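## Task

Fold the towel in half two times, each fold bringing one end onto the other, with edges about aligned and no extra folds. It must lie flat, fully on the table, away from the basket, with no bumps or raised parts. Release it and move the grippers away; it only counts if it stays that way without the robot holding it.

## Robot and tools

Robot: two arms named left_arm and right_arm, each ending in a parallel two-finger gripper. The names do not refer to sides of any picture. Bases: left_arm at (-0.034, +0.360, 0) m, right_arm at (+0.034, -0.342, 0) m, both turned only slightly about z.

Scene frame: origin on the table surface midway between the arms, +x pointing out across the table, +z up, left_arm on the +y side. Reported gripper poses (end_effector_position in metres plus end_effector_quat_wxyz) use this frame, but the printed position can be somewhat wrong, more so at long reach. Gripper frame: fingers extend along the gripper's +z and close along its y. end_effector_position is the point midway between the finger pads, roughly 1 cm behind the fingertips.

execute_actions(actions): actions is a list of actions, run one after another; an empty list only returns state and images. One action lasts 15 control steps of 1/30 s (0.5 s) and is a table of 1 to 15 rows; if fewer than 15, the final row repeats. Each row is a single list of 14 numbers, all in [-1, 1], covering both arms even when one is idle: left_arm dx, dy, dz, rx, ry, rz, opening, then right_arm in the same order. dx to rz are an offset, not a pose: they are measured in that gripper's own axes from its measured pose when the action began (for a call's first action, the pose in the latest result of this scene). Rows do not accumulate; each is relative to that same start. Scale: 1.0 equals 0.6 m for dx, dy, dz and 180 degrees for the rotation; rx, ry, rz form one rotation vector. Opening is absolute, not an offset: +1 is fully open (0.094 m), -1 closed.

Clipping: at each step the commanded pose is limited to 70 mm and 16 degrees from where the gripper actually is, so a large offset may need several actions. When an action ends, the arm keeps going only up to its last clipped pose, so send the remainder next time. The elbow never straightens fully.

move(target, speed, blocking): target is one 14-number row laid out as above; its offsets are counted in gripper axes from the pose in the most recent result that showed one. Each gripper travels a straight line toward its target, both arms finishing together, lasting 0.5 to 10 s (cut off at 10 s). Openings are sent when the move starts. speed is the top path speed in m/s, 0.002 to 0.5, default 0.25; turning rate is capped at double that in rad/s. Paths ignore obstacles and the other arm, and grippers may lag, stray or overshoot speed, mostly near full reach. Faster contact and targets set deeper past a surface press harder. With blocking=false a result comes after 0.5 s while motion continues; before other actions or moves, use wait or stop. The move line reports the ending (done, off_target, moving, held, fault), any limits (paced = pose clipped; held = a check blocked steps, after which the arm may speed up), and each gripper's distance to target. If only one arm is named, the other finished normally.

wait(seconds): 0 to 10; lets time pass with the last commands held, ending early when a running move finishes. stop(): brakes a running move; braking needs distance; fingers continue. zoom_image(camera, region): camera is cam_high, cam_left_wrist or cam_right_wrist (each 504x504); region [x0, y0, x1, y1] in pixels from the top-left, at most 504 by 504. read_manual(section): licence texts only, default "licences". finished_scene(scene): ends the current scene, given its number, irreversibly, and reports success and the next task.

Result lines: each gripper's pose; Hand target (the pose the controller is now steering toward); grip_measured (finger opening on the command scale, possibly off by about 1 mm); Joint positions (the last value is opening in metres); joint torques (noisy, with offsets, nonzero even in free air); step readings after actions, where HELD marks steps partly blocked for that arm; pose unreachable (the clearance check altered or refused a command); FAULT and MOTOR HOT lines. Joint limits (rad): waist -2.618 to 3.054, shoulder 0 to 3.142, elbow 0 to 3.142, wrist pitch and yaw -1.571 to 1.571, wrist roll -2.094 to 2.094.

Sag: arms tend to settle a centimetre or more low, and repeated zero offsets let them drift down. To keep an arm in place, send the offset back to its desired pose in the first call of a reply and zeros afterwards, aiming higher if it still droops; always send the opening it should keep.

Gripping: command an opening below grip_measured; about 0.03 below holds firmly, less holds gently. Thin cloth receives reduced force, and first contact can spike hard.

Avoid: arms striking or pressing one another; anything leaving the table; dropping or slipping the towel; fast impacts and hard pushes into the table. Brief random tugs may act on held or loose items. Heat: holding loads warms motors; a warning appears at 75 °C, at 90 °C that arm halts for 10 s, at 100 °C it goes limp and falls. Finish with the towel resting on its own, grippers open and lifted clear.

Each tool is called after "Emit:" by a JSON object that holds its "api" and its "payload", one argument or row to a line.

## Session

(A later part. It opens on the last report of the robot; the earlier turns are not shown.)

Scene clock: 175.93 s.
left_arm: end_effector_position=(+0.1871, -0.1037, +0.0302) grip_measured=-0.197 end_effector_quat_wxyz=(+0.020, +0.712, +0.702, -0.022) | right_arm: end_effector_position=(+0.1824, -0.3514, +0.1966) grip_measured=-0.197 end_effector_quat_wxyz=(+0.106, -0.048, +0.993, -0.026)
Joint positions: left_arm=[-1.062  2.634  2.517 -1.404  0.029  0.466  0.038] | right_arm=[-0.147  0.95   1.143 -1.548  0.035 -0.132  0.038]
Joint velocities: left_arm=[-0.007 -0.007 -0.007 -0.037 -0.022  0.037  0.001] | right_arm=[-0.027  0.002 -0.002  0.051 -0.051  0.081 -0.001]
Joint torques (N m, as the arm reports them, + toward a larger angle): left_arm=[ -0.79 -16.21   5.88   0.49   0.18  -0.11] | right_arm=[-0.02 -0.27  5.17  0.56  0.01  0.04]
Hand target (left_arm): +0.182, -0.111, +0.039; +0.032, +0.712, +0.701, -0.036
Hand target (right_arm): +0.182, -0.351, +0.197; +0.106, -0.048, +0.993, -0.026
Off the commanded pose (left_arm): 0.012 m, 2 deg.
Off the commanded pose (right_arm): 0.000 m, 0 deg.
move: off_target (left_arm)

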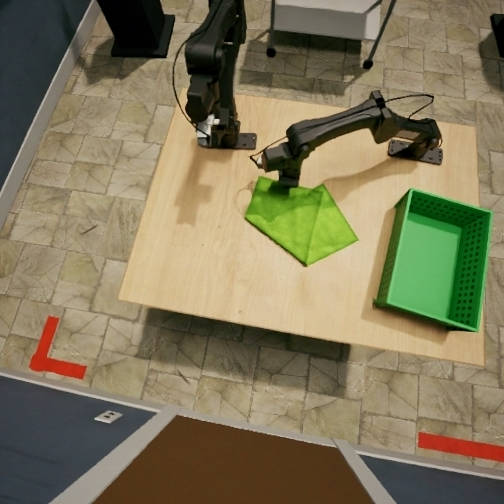

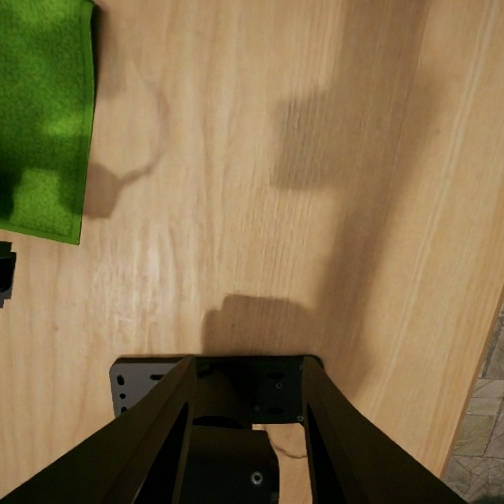

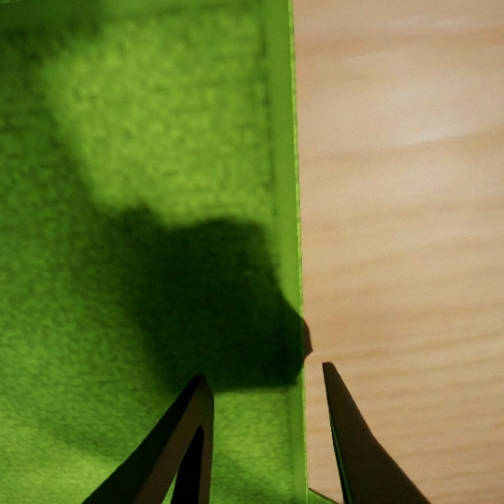

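Emit:
{"api": "move", "payload": {
  "target": [0,0,0.025,0,0,0,-0.2, 0,0,0,0,0,0,-0.2],
  "speed": 0.05
}}

Emit:
{"api": "move", "payload": {
  "target": [0,0,0,0,0,0,-1, 0,0,0,0,0,0,-0.2]
}}

Emit:
{"api": "move", "payload": {
  "target": [0.1,0.06,-0.13,0,0,0.1,-1, 0,0,0,0,0,0,-0.2],
  "speed": 0.1
}}

Scene clock: 184.70 s.
left_arm: end_effector_position=(+0.1857, -0.1008, +0.0190) grip_measured=-0.197 end_effector_quat_wxyz=(+0.011, +0.712, +0.702, -0.019) | right_arm: end_effector_position=(+0.1824, -0.3514, +0.1966) grip_measured=-0.197 end_effector_quat_wxyz=(+0.106, -0.048, +0.993, -0.026)
Joint positions: left_arm=[-1.062  2.634  2.474 -1.377  0.029  0.465  0.038] | right_arm=[-0.147  0.95   1.143 -1.548  0.035 -0.132  0.038]
Joint velocities: left_arm=[ 0.007 -0.017  0.002  0.081  0.007  0.022 -0.   ] | right_arm=[ 0.012 -0.002 -0.007 -0.022  0.007 -0.007  0.   ]
Joint torques (N m, as the arm reports them, + toward a larger angle): left_arm=[ -0.21 -14.63   5.05   0.61   0.01  -0.03] | right_arm=[ 0.07 -0.28  5.16  0.57  0.    0.03]
Hand target (left_arm): +0.187, -0.105, +0.015; +0.019, +0.712, +0.702, -0.022
Hand target (right_arm): +0.182, -0.351, +0.197; +0.106, -0.048, +0.993, -0.026
Off the commanded pose (left_arm): 0.006 m, 1 deg.
Off the commanded pose (right_arm): 0.000 m, 0 deg.
move: done

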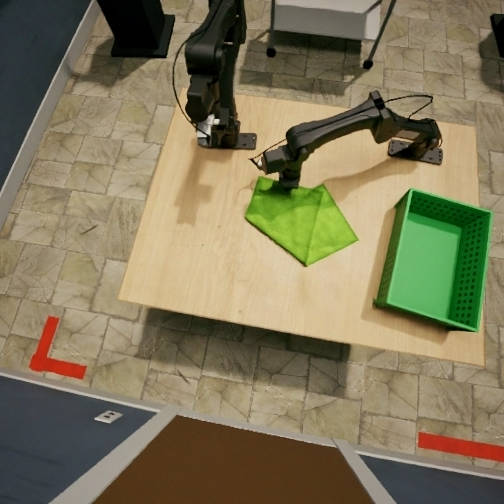

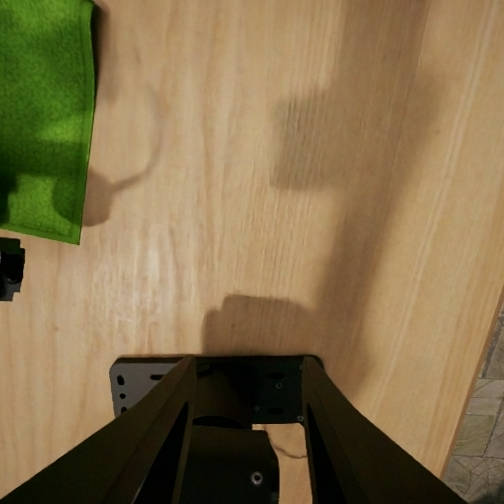

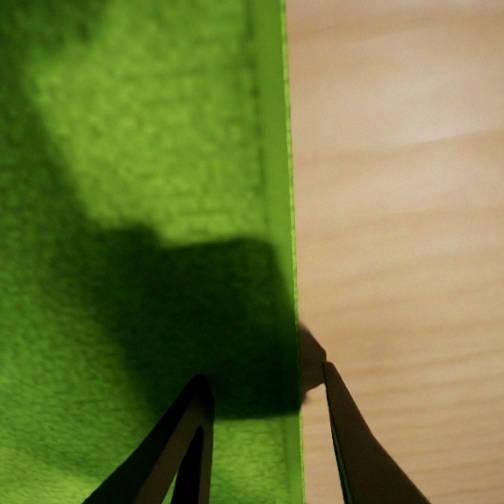

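Scene clock: 185.20 s.
left_arm: end_effector_position=(+0.1870, -0.1003, +0.0190) grip_measured=-0.990 end_effector_quat_wxyz=(+0.013, +0.712, +0.702, -0.015) | right_arm: end_effector_position=(+0.1824, -0.3514, +0.1966) grip_measured=-0.197 end_effector_quat_wxyz=(+0.106, -0.048, +0.993, -0.026)
Joint positions: left_arm=[-1.062  2.634  2.474 -1.377  0.021  0.465  0.   ] | right_arm=[-0.147  0.95   1.143 -1.548  0.035 -0.132  0.038]
Joint velocities: left_arm=[ 0.007  0.002 -0.012  0.022 -0.007 -0.037 -0.001] | right_arm=[ 0.007 -0.007 -0.012 -0.007 -0.022 -0.11  -0.002]
Joint torques (N m, as the arm reports them, + toward a larger angle): left_arm=[ -0.09 -14.41   7.16   0.29   0.1    0.  ] | right_arm=[-0.06 -0.45  5.18  0.56  0.03  0.03]
Hand target (left_arm): +0.186, -0.101, +0.019; +0.011, +0.712, +0.702, -0.019
Hand target (right_arm): +0.182, -0.351, +0.197; +0.106, -0.048, +0.993, -0.026
Off the commanded pose (left_arm): 0.001 m, 0 deg.
Off the commanded pose (right_arm): 0.000 m, 0 deg.
move: done

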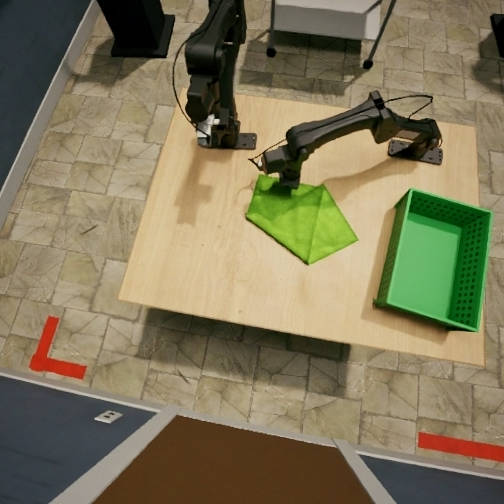

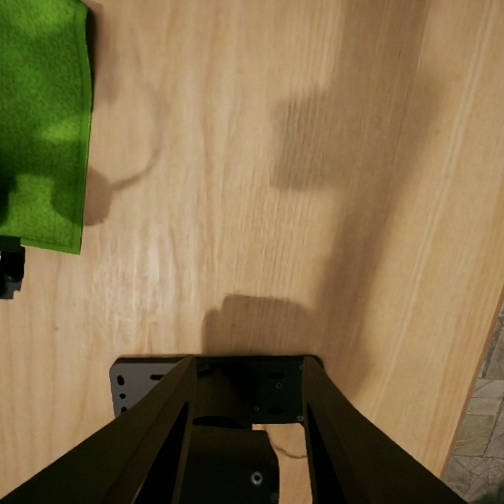

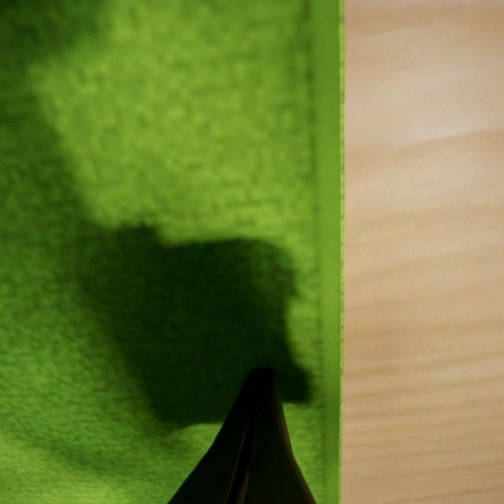

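Scene clock: 187.23 s.
left_arm: end_effector_position=(+0.2258, -0.0422, +0.0853) grip_measured=-0.990 end_effector_quat_wxyz=(+0.016, +0.811, +0.584, -0.011) | right_arm: end_effector_position=(+0.1824, -0.3514, +0.1966) grip_measured=-0.197 end_effector_quat_wxyz=(+0.106, -0.048, +0.993, -0.026)
Joint positions: left_arm=[-0.936  2.445  2.387 -1.48   0.02   0.901  0.   ] | right_arm=[-0.147  0.95   1.143 -1.548  0.035 -0.132  0.038]
Joint velocities: left_arm=[ 0.012 -0.022 -0.027  0.051 -0.037 -0.007 -0.   ] | right_arm=[ 0.002  0.007  0.012 -0.007  0.051  0.007  0.   ]
Joint torques (N m, as the arm reports them, + toward a larger angle): left_arm=[  0.57 -14.9    6.37   0.14   0.09   0.08] | right_arm=[-0.02 -0.38  5.19  0.57  0.02  0.03]
Hand target (left_arm): +0.225, -0.037, +0.093; +0.014, +0.813, +0.582, -0.013
Hand target (right_arm): +0.182, -0.351, +0.197; +0.106, -0.048, +0.993, -0.026
Off the commanded pose (left_arm): 0.010 m, 0 deg.
Off the commanded pose (right_arm): 0.000 m, 0 deg.
move: done

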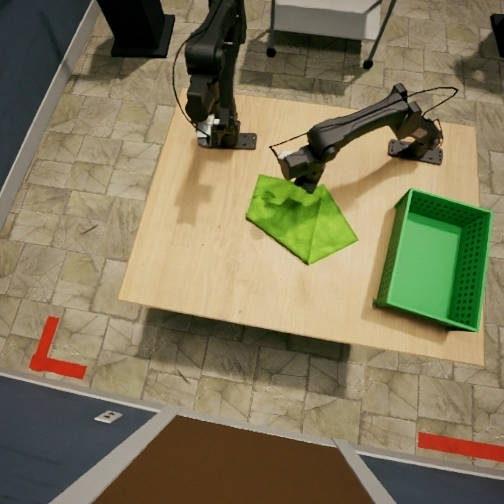

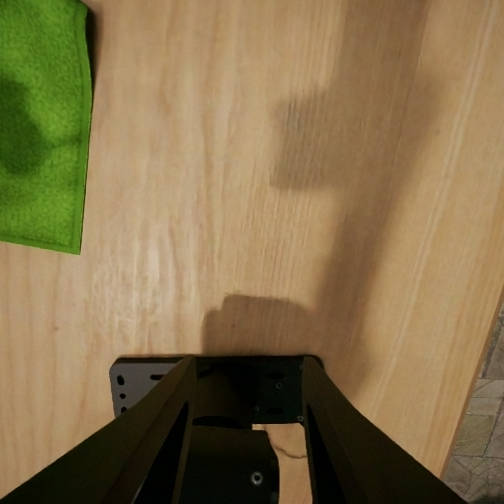

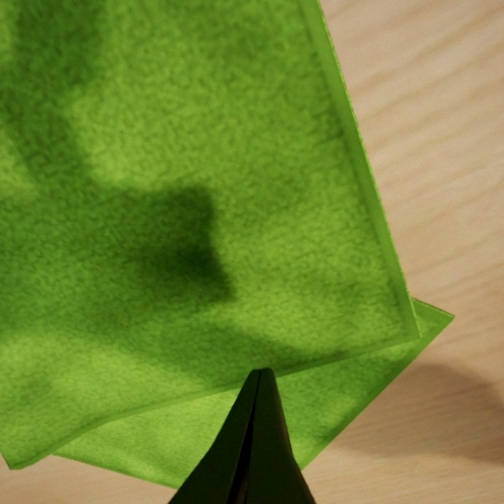

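Emit:
{"api": "move", "payload": {
  "target": [-0.122,-0.058,0.08,-0.03,0,-0.1,-0.2, 0,0,0,0,0,0,-0.2],
  "speed": 0.12
}}

Emit:
{"api": "move", "payload": {
  "target": [0,0,0.04,0,0,0,-0.2, 0,0,0,0,0,0,-0.2],
  "speed": 0.05
}}

Emit:
{"api": "move", "payload": {
  "target": [0,0,0.015,0,0,0,-1, 0,0,0,0,0,0,-0.2]
}}

Emit:
{"api": "move", "payload": {
  "target": [0.1,0.06,-0.13,0,0,0.1,-1, 0,0,0,0,0,0,-0.2],
  "speed": 0.1
}}

Scene clock: 198.17 s.
left_arm: end_effector_position=(+0.1694, -0.0981, +0.0436) grip_measured=-0.203 end_effector_quat_wxyz=(+0.046, +0.711, +0.701, +0.016) | right_arm: end_effector_position=(+0.1824, -0.3514, +0.1966) grip_measured=-0.197 end_effector_quat_wxyz=(+0.106, -0.048, +0.993, -0.026)
Joint positions: left_arm=[-1.122  2.495  2.308 -1.309 -0.064  0.409  0.037] | right_arm=[-0.147  0.95   1.143 -1.548  0.035 -0.132  0.038]
Joint velocities: left_arm=[-0.002 -0.002 -0.007  0.11  -0.022 -0.022 -0.001] | right_arm=[ 0.002  0.007 -0.007 -0.022 -0.037  0.037  0.001]
Joint torques (N m, as the arm reports them, + toward a larger angle): left_arm=[ -0.51 -13.21   7.18   0.5   -0.01  -0.11] | right_arm=[ 0.01 -0.35  5.23  0.56  0.03  0.04]
Hand target (left_arm): +0.169, -0.103, +0.041; +0.054, +0.708, +0.704, +0.014
Hand target (right_arm): +0.182, -0.351, +0.197; +0.106, -0.048, +0.993, -0.026
Off the commanded pose (left_arm): 0.006 m, 1 deg.
Off the commanded pose (right_arm): 0.000 m, 0 deg.
move: done

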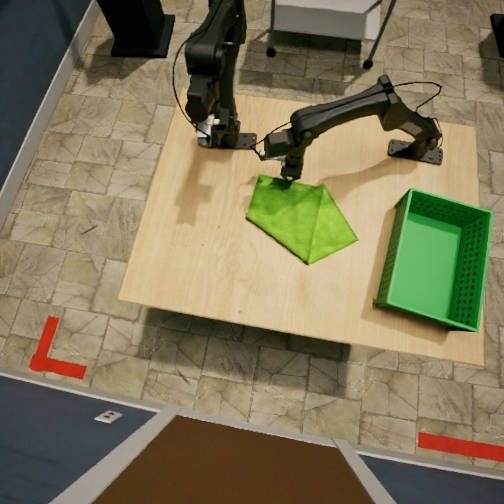

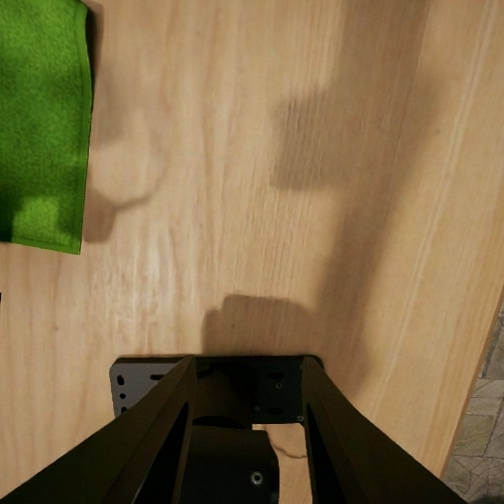

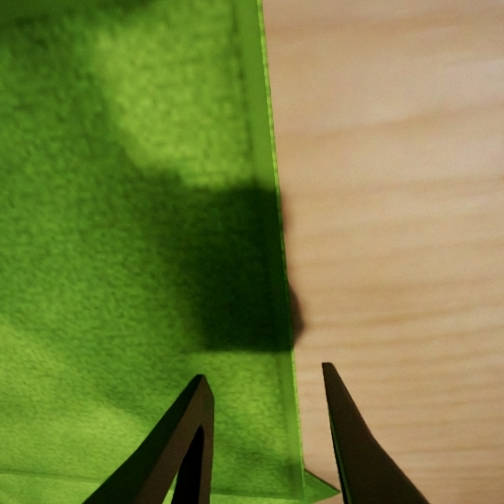

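Scene clock: 199.07 s.
left_arm: end_effector_position=(+0.1695, -0.0984, +0.0275) grip_measured=-0.203 end_effector_quat_wxyz=(+0.046, +0.711, +0.701, +0.016) | right_arm: end_effector_position=(+0.1824, -0.3514, +0.1966) grip_measured=-0.197 end_effector_quat_wxyz=(+0.106, -0.048, +0.993, -0.026)
Joint positions: left_arm=[-1.122  2.495  2.244 -1.245 -0.064  0.409  0.037] | right_arm=[-0.147  0.95   1.143 -1.548  0.035 -0.132  0.038]
Joint velocities: left_arm=[-0.002  0.007 -0.017  0.007  0.022  0.022 -0.001] | right_arm=[-0.007 -0.002  0.007  0.051  0.051 -0.022 -0.   ]
Joint torques (N m, as the arm reports them, + toward a larger angle): left_arm=[  0.17 -12.88   6.15   0.56  -0.02   0.01] | right_arm=[-0.04 -0.36  5.21  0.57  0.04  0.05]
Hand target (left_arm): +0.171, -0.099, +0.020; +0.046, +0.711, +0.701, +0.016
Hand target (right_arm): +0.182, -0.351, +0.197; +0.106, -0.048, +0.993, -0.026
Off the commanded pose (left_arm): 0.008 m, 0 deg.
Off the commanded pose (right_arm): 0.000 m, 0 deg.
move: done

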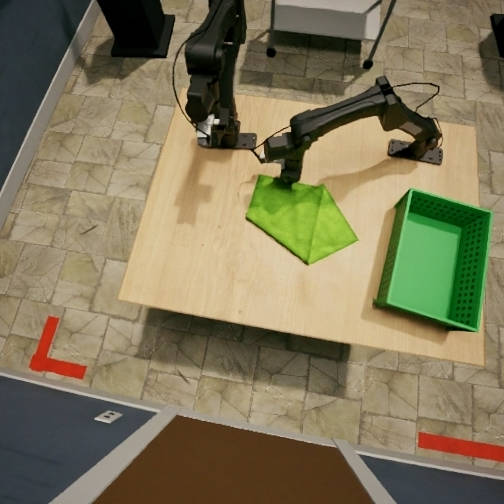

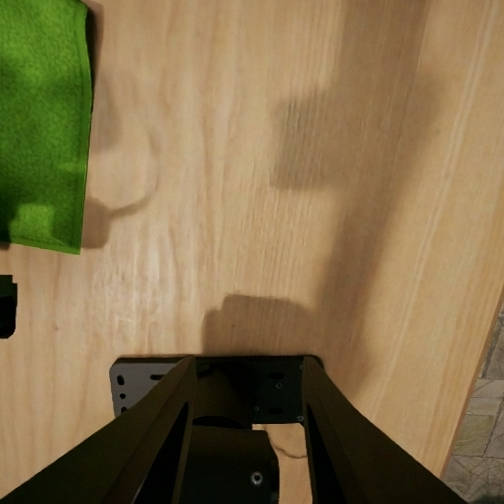

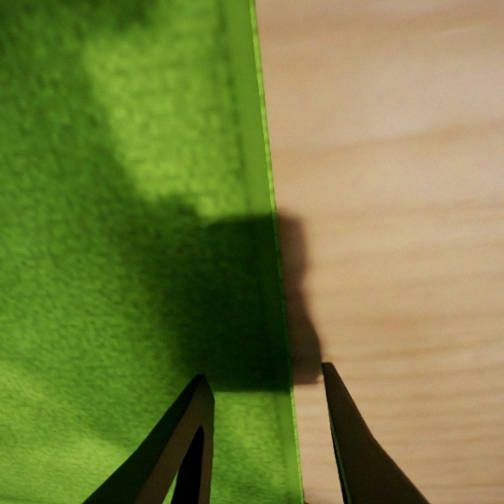

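Scene clock: 199.77 s.
left_arm: end_effector_position=(+0.1691, -0.0973, +0.0240) grip_measured=-0.990 end_effector_quat_wxyz=(+0.044, +0.711, +0.701, +0.017) | right_arm: end_effector_position=(+0.1824, -0.3514, +0.1966) grip_measured=-0.197 end_effector_quat_wxyz=(+0.106, -0.048, +0.993, -0.026)
Joint positions: left_arm=[-1.122  2.495  2.231 -1.236 -0.064  0.409  0.   ] | right_arm=[-0.147  0.95   1.143 -1.548  0.035 -0.132  0.038]
Joint velocities: left_arm=[ 0.012 -0.022 -0.022 -0.022  0.007  0.007 -0.   ] | right_arm=[-0.002 -0.002 -0.002 -0.051 -0.022 -0.081 -0.   ]
Joint torques (N m, as the arm reports them, + toward a larger angle): left_arm=[  0.15 -13.18   6.14   0.51   0.01   0.  ] | right_arm=[ 0.   -0.34  5.12  0.54  0.01  0.03]
Hand target (left_arm): +0.170, -0.099, +0.018; +0.046, +0.711, +0.701, +0.016
Hand target (right_arm): +0.182, -0.351, +0.197; +0.106, -0.048, +0.993, -0.026
Off the commanded pose (left_arm): 0.006 m, 0 deg.
Off the commanded pose (right_arm): 0.000 m, 0 deg.
move: done

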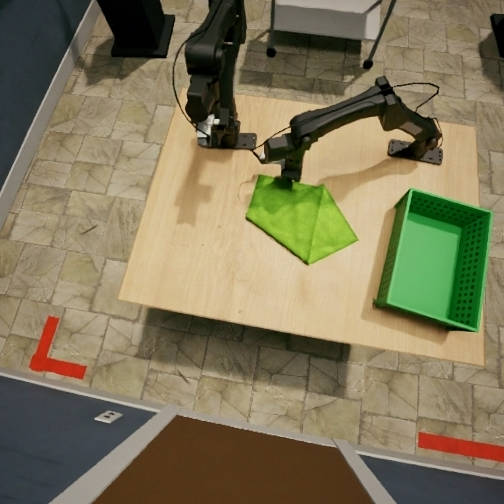

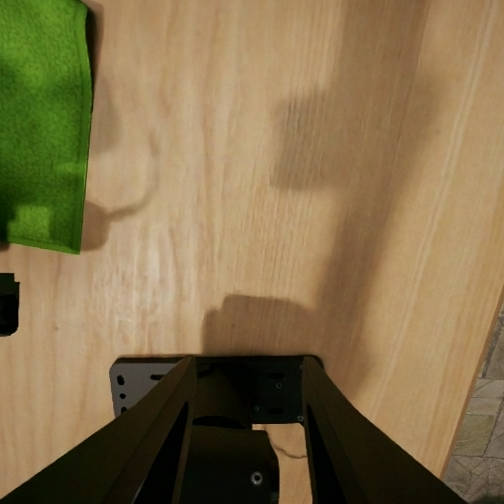

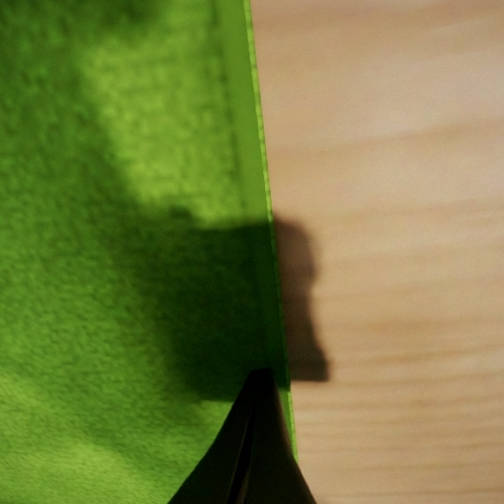

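Scene clock: 201.80 s.
left_arm: end_effector_position=(+0.2017, -0.0405, +0.0959) grip_measured=-0.990 end_effector_quat_wxyz=(+0.046, +0.811, +0.583, +0.027) | right_arm: end_effector_position=(+0.1824, -0.3514, +0.1966) grip_measured=-0.197 end_effector_quat_wxyz=(+0.106, -0.048, +0.993, -0.026)
Joint positions: left_arm=[-1.01   2.283  2.141 -1.344 -0.064  0.832  0.   ] | right_arm=[-0.147  0.95   1.143 -1.548  0.035 -0.132  0.038]
Joint velocities: left_arm=[ 0.002 -0.002 -0.002 -0.037 -0.022 -0.037  0.   ] | right_arm=[-0.007 -0.002  0.002 -0.007  0.007  0.007  0.   ]
Joint torques (N m, as the arm reports them, + toward a larger angle): left_arm=[  0.48 -13.9    5.91   0.25   0.05   0.06] | right_arm=[ 0.06 -0.34  5.19  0.55  0.06  0.02]
Hand target (left_arm): +0.200, -0.034, +0.101; +0.040, +0.812, +0.581, +0.023
Hand target (right_arm): +0.182, -0.351, +0.197; +0.106, -0.048, +0.993, -0.026
Off the commanded pose (left_arm): 0.009 m, 1 deg.
Off the commanded pose (right_arm): 0.000 m, 0 deg.
move: done

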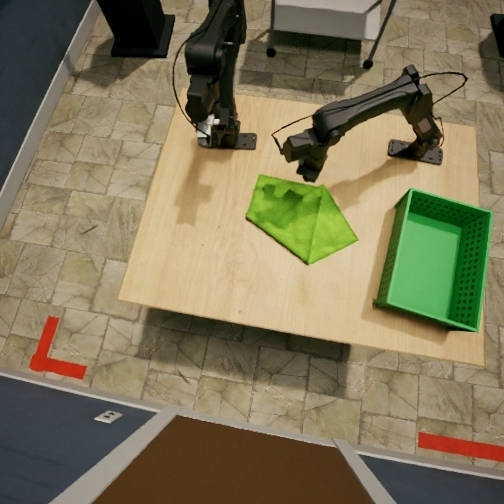

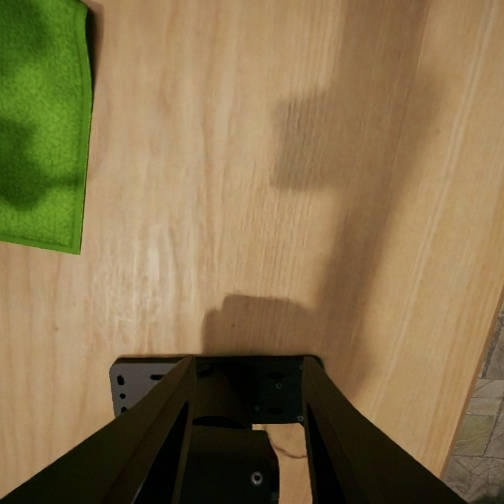

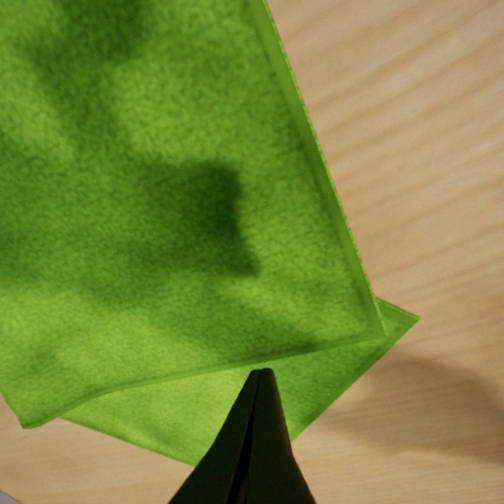

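Emit:
{"api": "move", "payload": {
  "target": [-0.11,-0.03,0.1,0,0,-0.1,-0.2, 0,0,0,0,0,0,-0.2],
  "speed": 0.12
}}

Emit:
{"api": "move", "payload": {
  "target": [0,0,0.065,0,0,0,-0.2, 0,0,0,0,0,0,-0.2],
  "speed": 0.05
}}

Emit:
{"api": "move", "payload": {
  "target": [0,0,0.015,0,0,0,-1, 0,0,0,0,0,0,-0.2]
}}

Scene clock: 210.50 s.
left_arm: end_effector_position=(+0.1685, -0.0915, +0.0330) grip_measured=-0.203 end_effector_quat_wxyz=(+0.036, +0.712, +0.701, +0.024) | right_arm: end_effector_position=(+0.1824, -0.3514, +0.1966) grip_measured=-0.197 end_effector_quat_wxyz=(+0.106, -0.048, +0.993, -0.026)
Joint positions: left_arm=[-1.121  2.492  2.262 -1.292 -0.071  0.411  0.037] | right_arm=[-0.147  0.95   1.143 -1.548  0.035 -0.132  0.038]
Joint velocities: left_arm=[-0.002 -0.012 -0.007  0.037  0.007 -0.007 -0.   ] | right_arm=[ 0.007 -0.012 -0.002  0.051 -0.007 -0.022  0.001]
Joint torques (N m, as the arm reports them, + toward a larger angle): left_arm=[ -0.65 -13.12   9.79   0.43  -0.02  -0.1 ] | right_arm=[ 0.1  -0.39  5.2   0.56  0.02  0.03]
Hand target (left_arm): +0.169, -0.101, +0.037; +0.050, +0.710, +0.702, +0.019
Hand target (right_arm): +0.182, -0.351, +0.197; +0.106, -0.048, +0.993, -0.026
Off the commanded pose (left_arm): 0.009 m, 2 deg.
Off the commanded pose (right_arm): 0.000 m, 0 deg.
move: done

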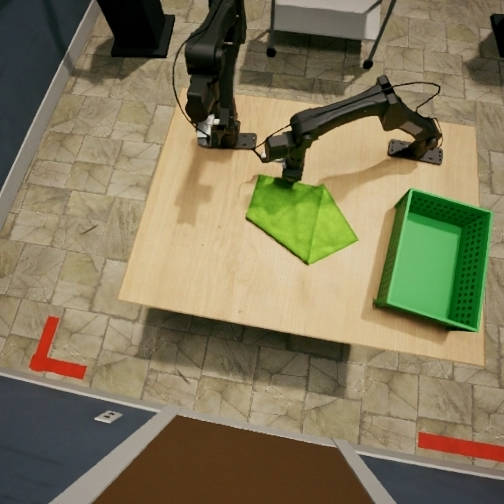

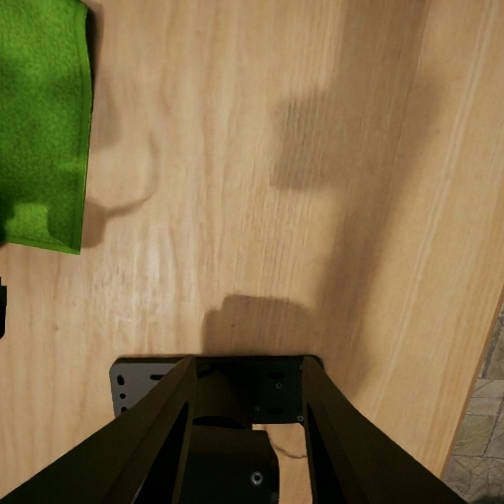

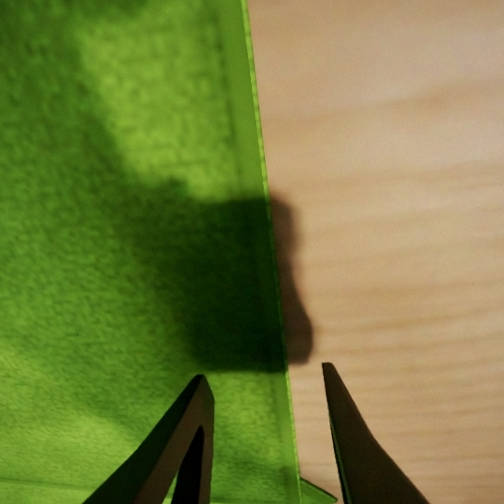

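Scene clock: 211.50 s.
left_arm: end_effector_position=(+0.1678, -0.0896, +0.0165) grip_measured=-0.203 end_effector_quat_wxyz=(+0.035, +0.712, +0.701, +0.025) | right_arm: end_effector_position=(+0.1824, -0.3514, +0.1966) grip_measured=-0.197 end_effector_quat_wxyz=(+0.106, -0.048, +0.993, -0.026)
Joint positions: left_arm=[-1.121  2.486  2.186 -1.224 -0.072  0.411  0.037] | right_arm=[-0.147  0.95   1.143 -1.548  0.035 -0.132  0.038]
Joint velocities: left_arm=[-0.012 -0.012  0.007 -0.051  0.007 -0.037  0.001] | right_arm=[ 0.002  0.002  0.022  0.007 -0.007  0.007  0.001]
Joint torques (N m, as the arm reports them, + toward a larger angle): left_arm=[  0.27 -11.47   3.7    0.88  -0.03   0.01] | right_arm=[ 0.12 -0.28  5.22  0.58  0.02  0.03]
Hand target (left_arm): +0.171, -0.091, -0.005; +0.035, +0.712, +0.701, +0.024
Hand target (right_arm): +0.182, -0.351, +0.197; +0.106, -0.048, +0.993, -0.026
Off the commanded pose (left_arm): 0.023 m, 0 deg.
Off the commanded pose (right_arm): 0.000 m, 0 deg.
move: off_target (left_arm)

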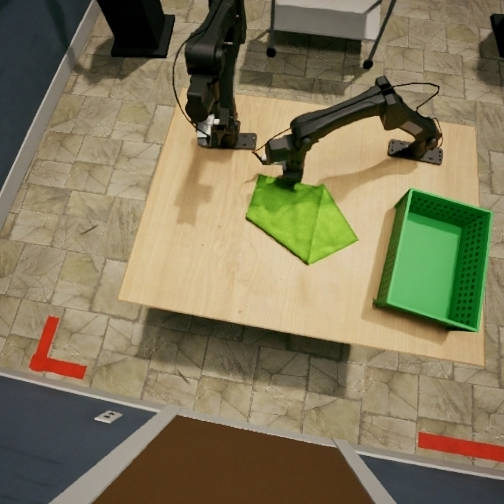

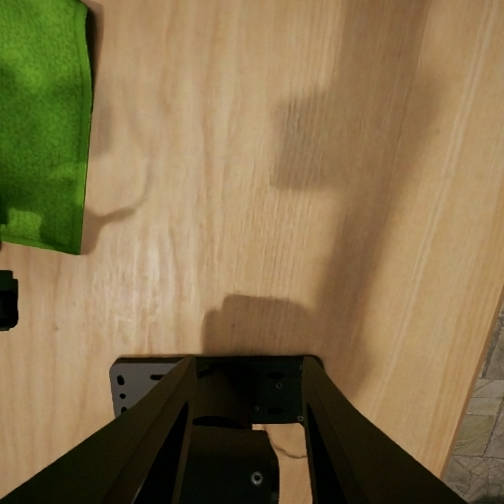

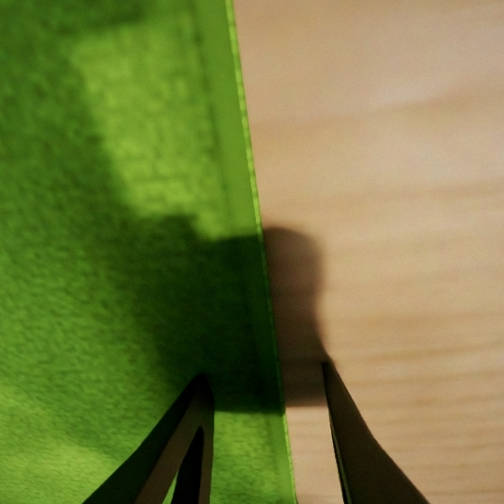

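Scene clock: 212.20 s.
left_arm: end_effector_position=(+0.1689, -0.0897, +0.0184) grip_measured=-0.983 end_effector_quat_wxyz=(+0.038, +0.712, +0.701, +0.026) | right_arm: end_effector_position=(+0.1824, -0.3514, +0.1966) grip_measured=-0.197 end_effector_quat_wxyz=(+0.106, -0.048, +0.993, -0.026)
Joint positions: left_arm=[-1.121  2.483  2.186 -1.223 -0.077  0.411  0.001] | right_arm=[-0.147  0.95   1.143 -1.548  0.035 -0.132  0.038]
Joint velocities: left_arm=[ 0.002  0.027 -0.002  0.037 -0.007 -0.007 -0.   ] | right_arm=[-0.022 -0.002 -0.012 -0.051 -0.051  0.022 -0.   ]
Joint torques (N m, as the arm reports them, + toward a larger angle): left_arm=[ -0.02 -12.85   4.88   0.58   0.03   0.  ] | right_arm=[ 0.04 -0.34  5.11  0.57  0.04  0.04]
Hand target (left_arm): +0.168, -0.090, +0.008; +0.034, +0.712, +0.701, +0.025
Hand target (right_arm): +0.182, -0.351, +0.197; +0.106, -0.048, +0.993, -0.026
Off the commanded pose (left_arm): 0.011 m, 0 deg.
Off the commanded pose (right_arm): 0.000 m, 0 deg.
move: off_target (left_arm)

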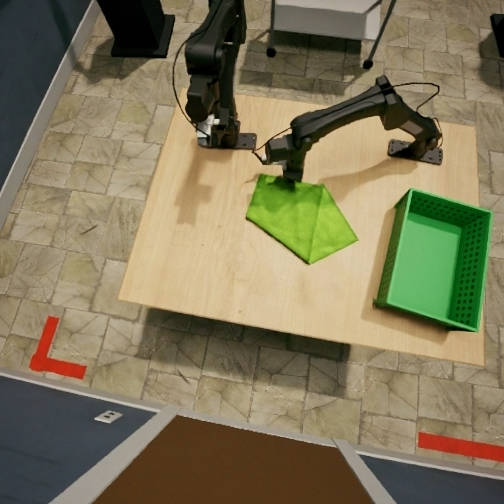

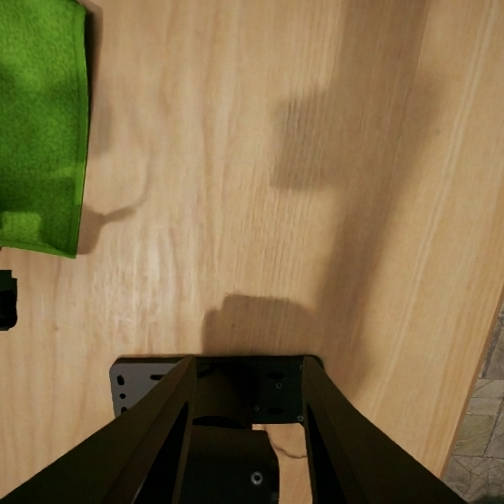

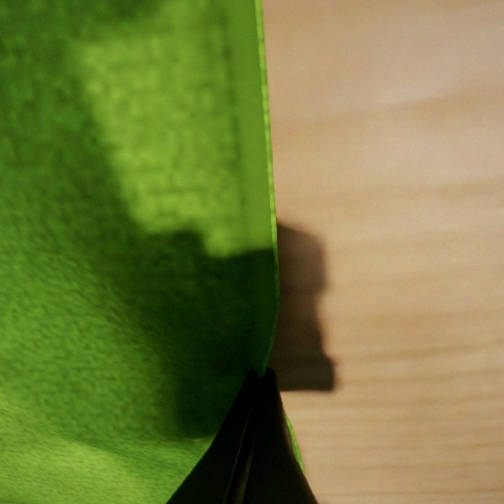

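Emit:
{"api": "move", "payload": {
  "target": [0.1,0.06,-0.13,0,0,0.1,-1, 0,0,0,0,0,0,-0.2],
  "speed": 0.1
}}

Emit:
{"api": "move", "payload": {
  "target": [0.22,0.05,0.06,0,0,0.16,-1, 0,0,0,0,0,0,-0.2],
  "speed": 0.1
}}

Scene clock: 220.37 s.
left_arm: end_effector_position=(+0.2010, -0.0346, +0.0912) grip_measured=-0.983 end_effector_quat_wxyz=(+0.037, +0.812, +0.582, +0.035) | right_arm: end_effector_position=(+0.1824, -0.3514, +0.1966) grip_measured=-0.197 end_effector_quat_wxyz=(+0.106, -0.048, +0.993, -0.026)
Joint positions: left_arm=[-1.011  2.276  2.111 -1.34  -0.079  0.833  0.001] | right_arm=[-0.147  0.95   1.143 -1.548  0.035 -0.132  0.038]
Joint velocities: left_arm=[-0.002  0.012 -0.012 -0.066 -0.066  0.007 -0.   ] | right_arm=[-0.012 -0.007  0.002  0.051 -0.051  0.007 -0.001]
Joint torques (N m, as the arm reports them, + toward a larger angle): left_arm=[  0.55 -13.85   6.1    0.2    0.04   0.05] | right_arm=[ 0.07 -0.38  5.2   0.55  0.03  0.02]
Hand target (left_arm): +0.199, -0.028, +0.097; +0.032, +0.813, +0.581, +0.032
Hand target (right_arm): +0.182, -0.351, +0.197; +0.106, -0.048, +0.993, -0.026
Off the commanded pose (left_arm): 0.009 m, 1 deg.
Off the commanded pose (right_arm): 0.000 m, 0 deg.
move: done

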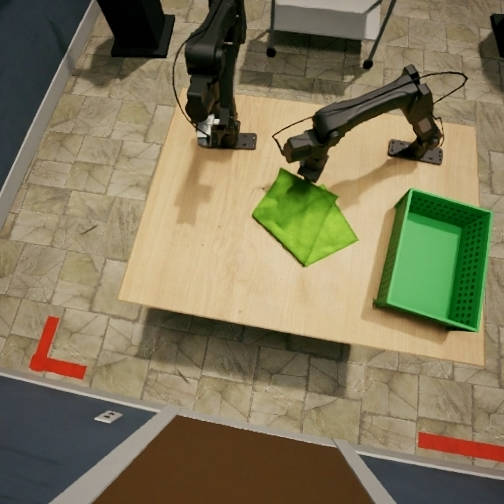

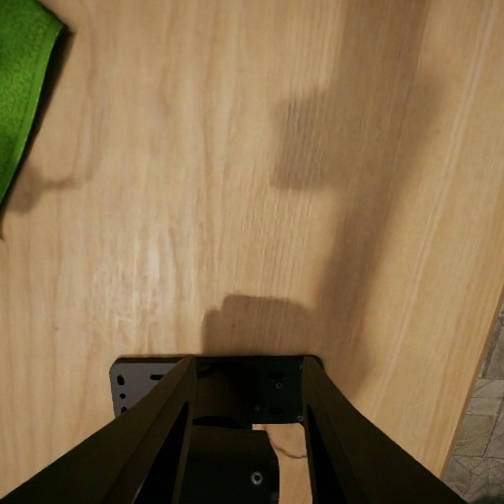

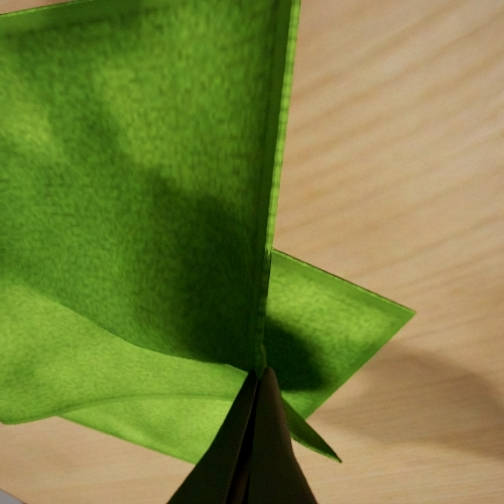

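Scene clock: 223.37 s.
left_arm: end_effector_position=(+0.2748, +0.0799, +0.0521) grip_measured=-0.983 end_effector_quat_wxyz=(+0.012, +0.930, +0.364, +0.047) | right_arm: end_effector_position=(+0.1824, -0.3514, +0.1966) grip_measured=-0.197 end_effector_quat_wxyz=(+0.106, -0.048, +0.993, -0.026)
Joint positions: left_arm=[-0.715  2.1    1.673 -1.082 -0.075  1.627  0.001] | right_arm=[-0.147  0.95   1.143 -1.548  0.035 -0.132  0.038]
Joint velocities: left_arm=[-0.022 -0.017  0.002  0.022  0.081  0.037 -0.   ] | right_arm=[-0.017  0.002 -0.037 -0.022  0.007 -0.007 -0.   ]
Joint torques (N m, as the arm reports them, + toward a larger angle): left_arm=[  0.56 -12.75   5.83   0.45   0.15   0.08] | right_arm=[ 0.03 -0.39  5.12  0.56  0.04  0.04]
Hand target (left_arm): +0.274, +0.080, +0.058; +0.025, +0.931, +0.362, +0.042
Hand target (right_arm): +0.182, -0.351, +0.197; +0.106, -0.048, +0.993, -0.026
Off the commanded pose (left_arm): 0.008 m, 2 deg.
Off the commanded pose (right_arm): 0.000 m, 0 deg.
move: done

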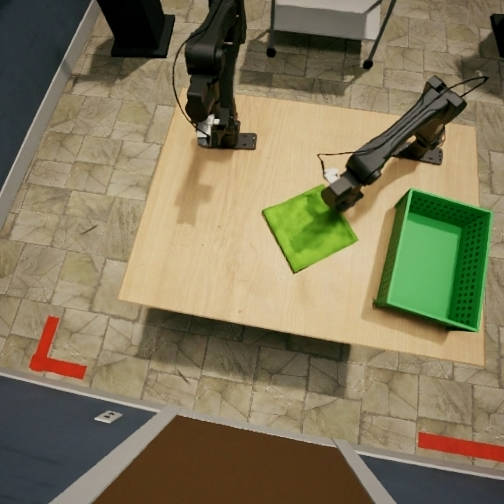

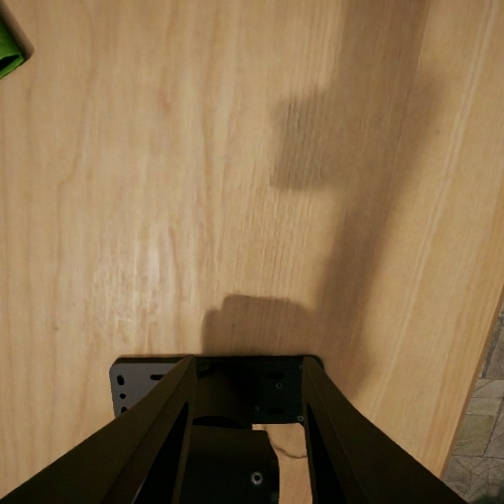

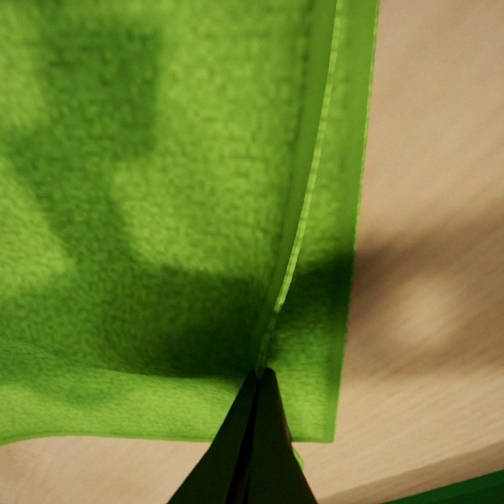

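Works well. Nudge outward, lower, release.

Emit:
{"api": "move", "payload": {
  "target": [0,-0.03,0.03,0,0,0,-1, 0,0,0,0,0,0,-0.2],
  "speed": 0.06
}}

Emit:
{"api": "move", "payload": {
  "target": [0,0,0,0,0,0,-0.2, 0,0,0,0,0,0,-0.2]
}}

Emit:
{"api": "move", "payload": {
  "target": [0,-0.2,-0.25,0,0,-0.2,-0.2, 0,0,0,0,0,0,-0.2]
}}

Emit:
{"api": "zoom_image", "payload": {
  "camera": "cam_high",
  "region": [220, 150, 400, 300]
}}

Scene clock: 229.37 s.
left_arm: end_effector_position=(+0.2630, +0.0921, +0.0279) grip_measured=-0.983 end_effector_quat_wxyz=(+0.003, +0.931, +0.362, +0.044) | right_arm: end_effector_position=(+0.1824, -0.3514, +0.1966) grip_measured=-0.197 end_effector_quat_wxyz=(+0.106, -0.048, +0.993, -0.026)
Joint positions: left_arm=[-0.715  2.077  1.539 -0.991 -0.078  1.629  0.001] | right_arm=[-0.147  0.95   1.143 -1.548  0.035 -0.132  0.038]
Joint velocities: left_arm=[-0.002  0.012 -0.027 -0.007 -0.007 -0.007 -0.001] | right_arm=[-0.002  0.002 -0.007  0.051  0.051 -0.051  0.   ]
Joint torques (N m, as the arm reports them, + toward a larger angle): left_arm=[  0.47 -12.08   5.42   0.41   0.     0.02] | right_arm=[ 0.07 -0.28  5.15  0.57  0.04  0.03]
Hand target (left_arm): +0.264, +0.093, +0.033; +0.012, +0.930, +0.364, +0.047
Hand target (right_arm): +0.182, -0.351, +0.197; +0.106, -0.048, +0.993, -0.026
Off the commanded pose (left_arm): 0.006 m, 1 deg.
Off the commanded pose (right_arm): 0.000 m, 0 deg.
move: done

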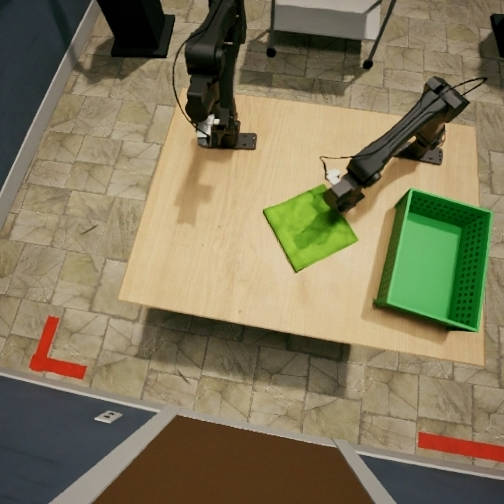

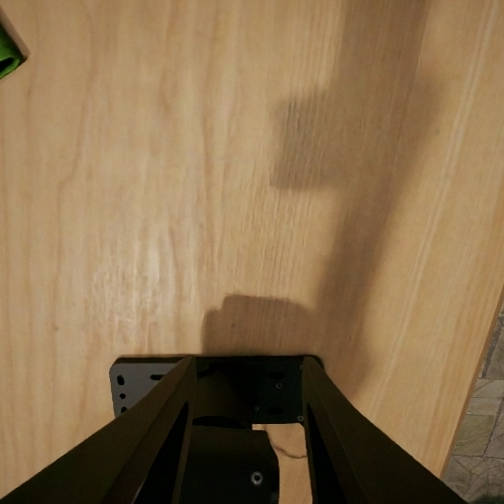

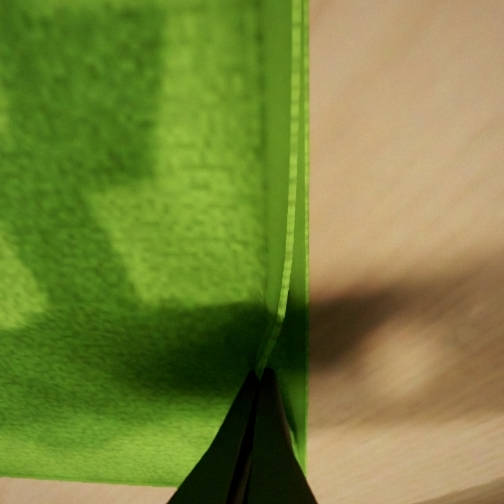

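Scene clock: 229.87 s.
left_arm: end_effector_position=(+0.2634, +0.0924, +0.0280) grip_measured=-0.203 end_effector_quat_wxyz=(+0.002, +0.931, +0.362, +0.046) | right_arm: end_effector_position=(+0.1824, -0.3514, +0.1966) grip_measured=-0.197 end_effector_quat_wxyz=(+0.106, -0.048, +0.993, -0.026)
Joint positions: left_arm=[-0.715  2.077  1.539 -0.991 -0.082  1.629  0.037] | right_arm=[-0.147  0.95   1.143 -1.548  0.035 -0.132  0.038]
Joint velocities: left_arm=[-0.012 -0.022 -0.017 -0.022  0.007  0.007 -0.002] | right_arm=[ 0.007  0.012  0.007 -0.022  0.007 -0.007 -0.001]
Joint torques (N m, as the arm reports them, + toward a larger angle): left_arm=[ -0.02 -10.39   6.99   0.32   0.01  -0.02] | right_arm=[-0.01 -0.32  5.14  0.54  0.02  0.02]
Hand target (left_arm): +0.263, +0.092, +0.028; +0.003, +0.931, +0.362, +0.044
Hand target (right_arm): +0.182, -0.351, +0.197; +0.106, -0.048, +0.993, -0.026
Off the commanded pose (left_arm): 0.001 m, 0 deg.
Off the commanded pose (right_arm): 0.000 m, 0 deg.
move: done

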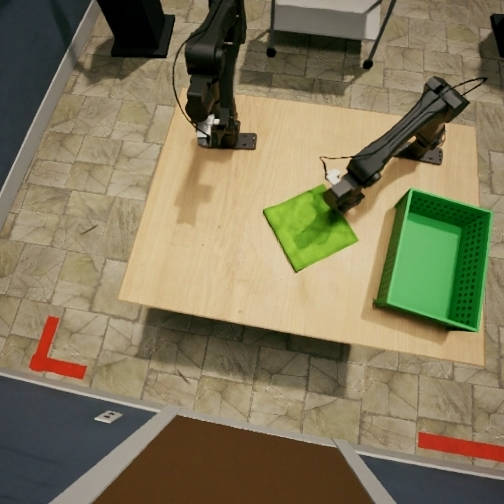

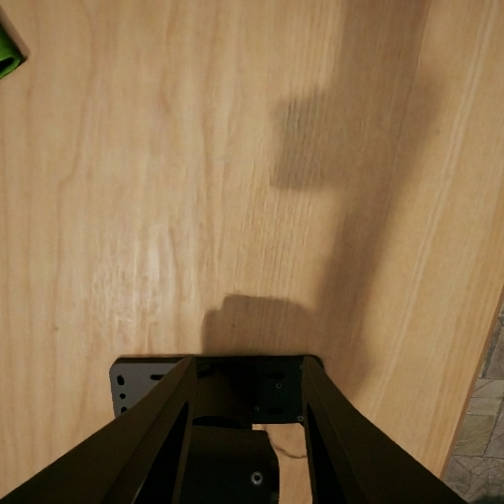

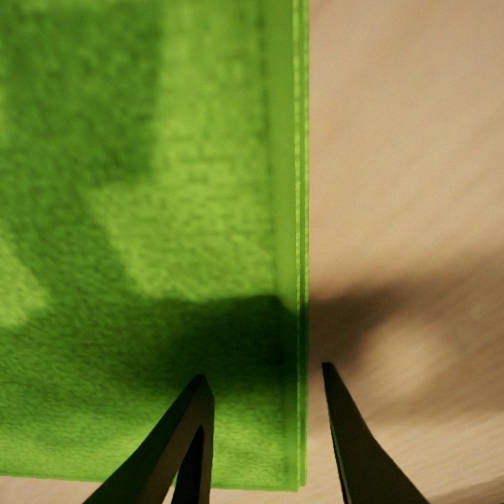

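Scene clock: 231.73 s.
left_arm: end_effector_position=(+0.1740, +0.1804, +0.1629) grip_measured=-0.203 end_effector_quat_wxyz=(+0.009, +0.775, +0.631, +0.044) | right_arm: end_effector_position=(+0.1824, -0.3514, +0.1966) grip_measured=-0.197 end_effector_quat_wxyz=(+0.106, -0.048, +0.993, -0.026)
Joint positions: left_arm=[-0.715  1.557  1.428 -1.413 -0.085  1.004  0.037] | right_arm=[-0.147  0.95   1.143 -1.548  0.035 -0.132  0.038]
Joint velocities: left_arm=[-0.012 -0.017  0.007 -0.007 -0.037  0.007 -0.001] | right_arm=[-0.007 -0.002  0.002  0.007 -0.007 -0.022 -0.   ]
Joint torques (N m, as the arm reports them, + toward a larger angle): left_arm=[-0.68 -6.94  8.83  0.1   0.02 -0.08] | right_arm=[ 0.07 -0.35  5.13  0.56  0.02  0.03]
Hand target (left_arm): +0.171, +0.180, +0.171; +0.016, +0.773, +0.632, +0.043
Hand target (right_arm): +0.182, -0.351, +0.197; +0.106, -0.048, +0.993, -0.026
Off the commanded pose (left_arm): 0.012 m, 1 deg.
Off the commanded pose (right_arm): 0.000 m, 0 deg.
move: off_target (left_arm)

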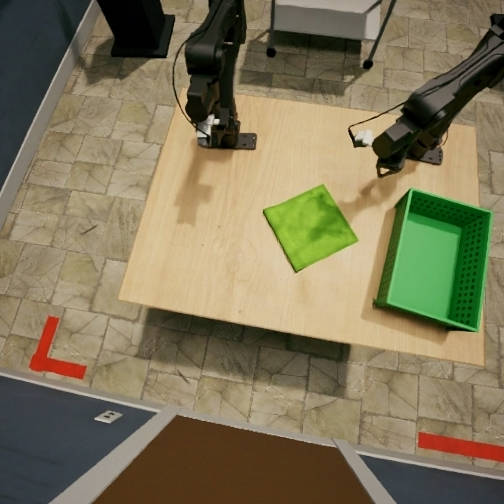

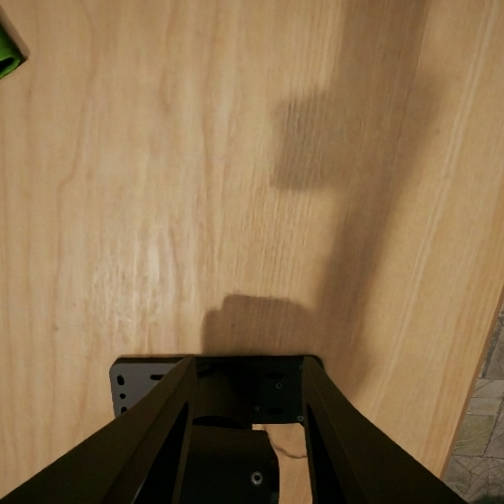

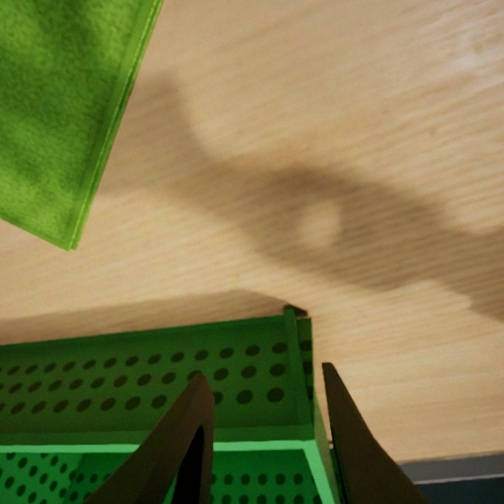

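Region (220, 150, 400, 300) of cam_high's 504x504 image, scaled by 2.800, with more detail than that image has.

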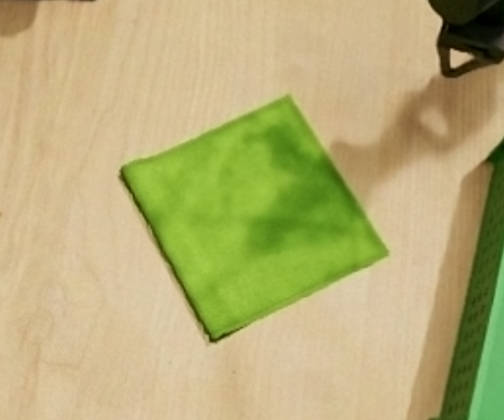

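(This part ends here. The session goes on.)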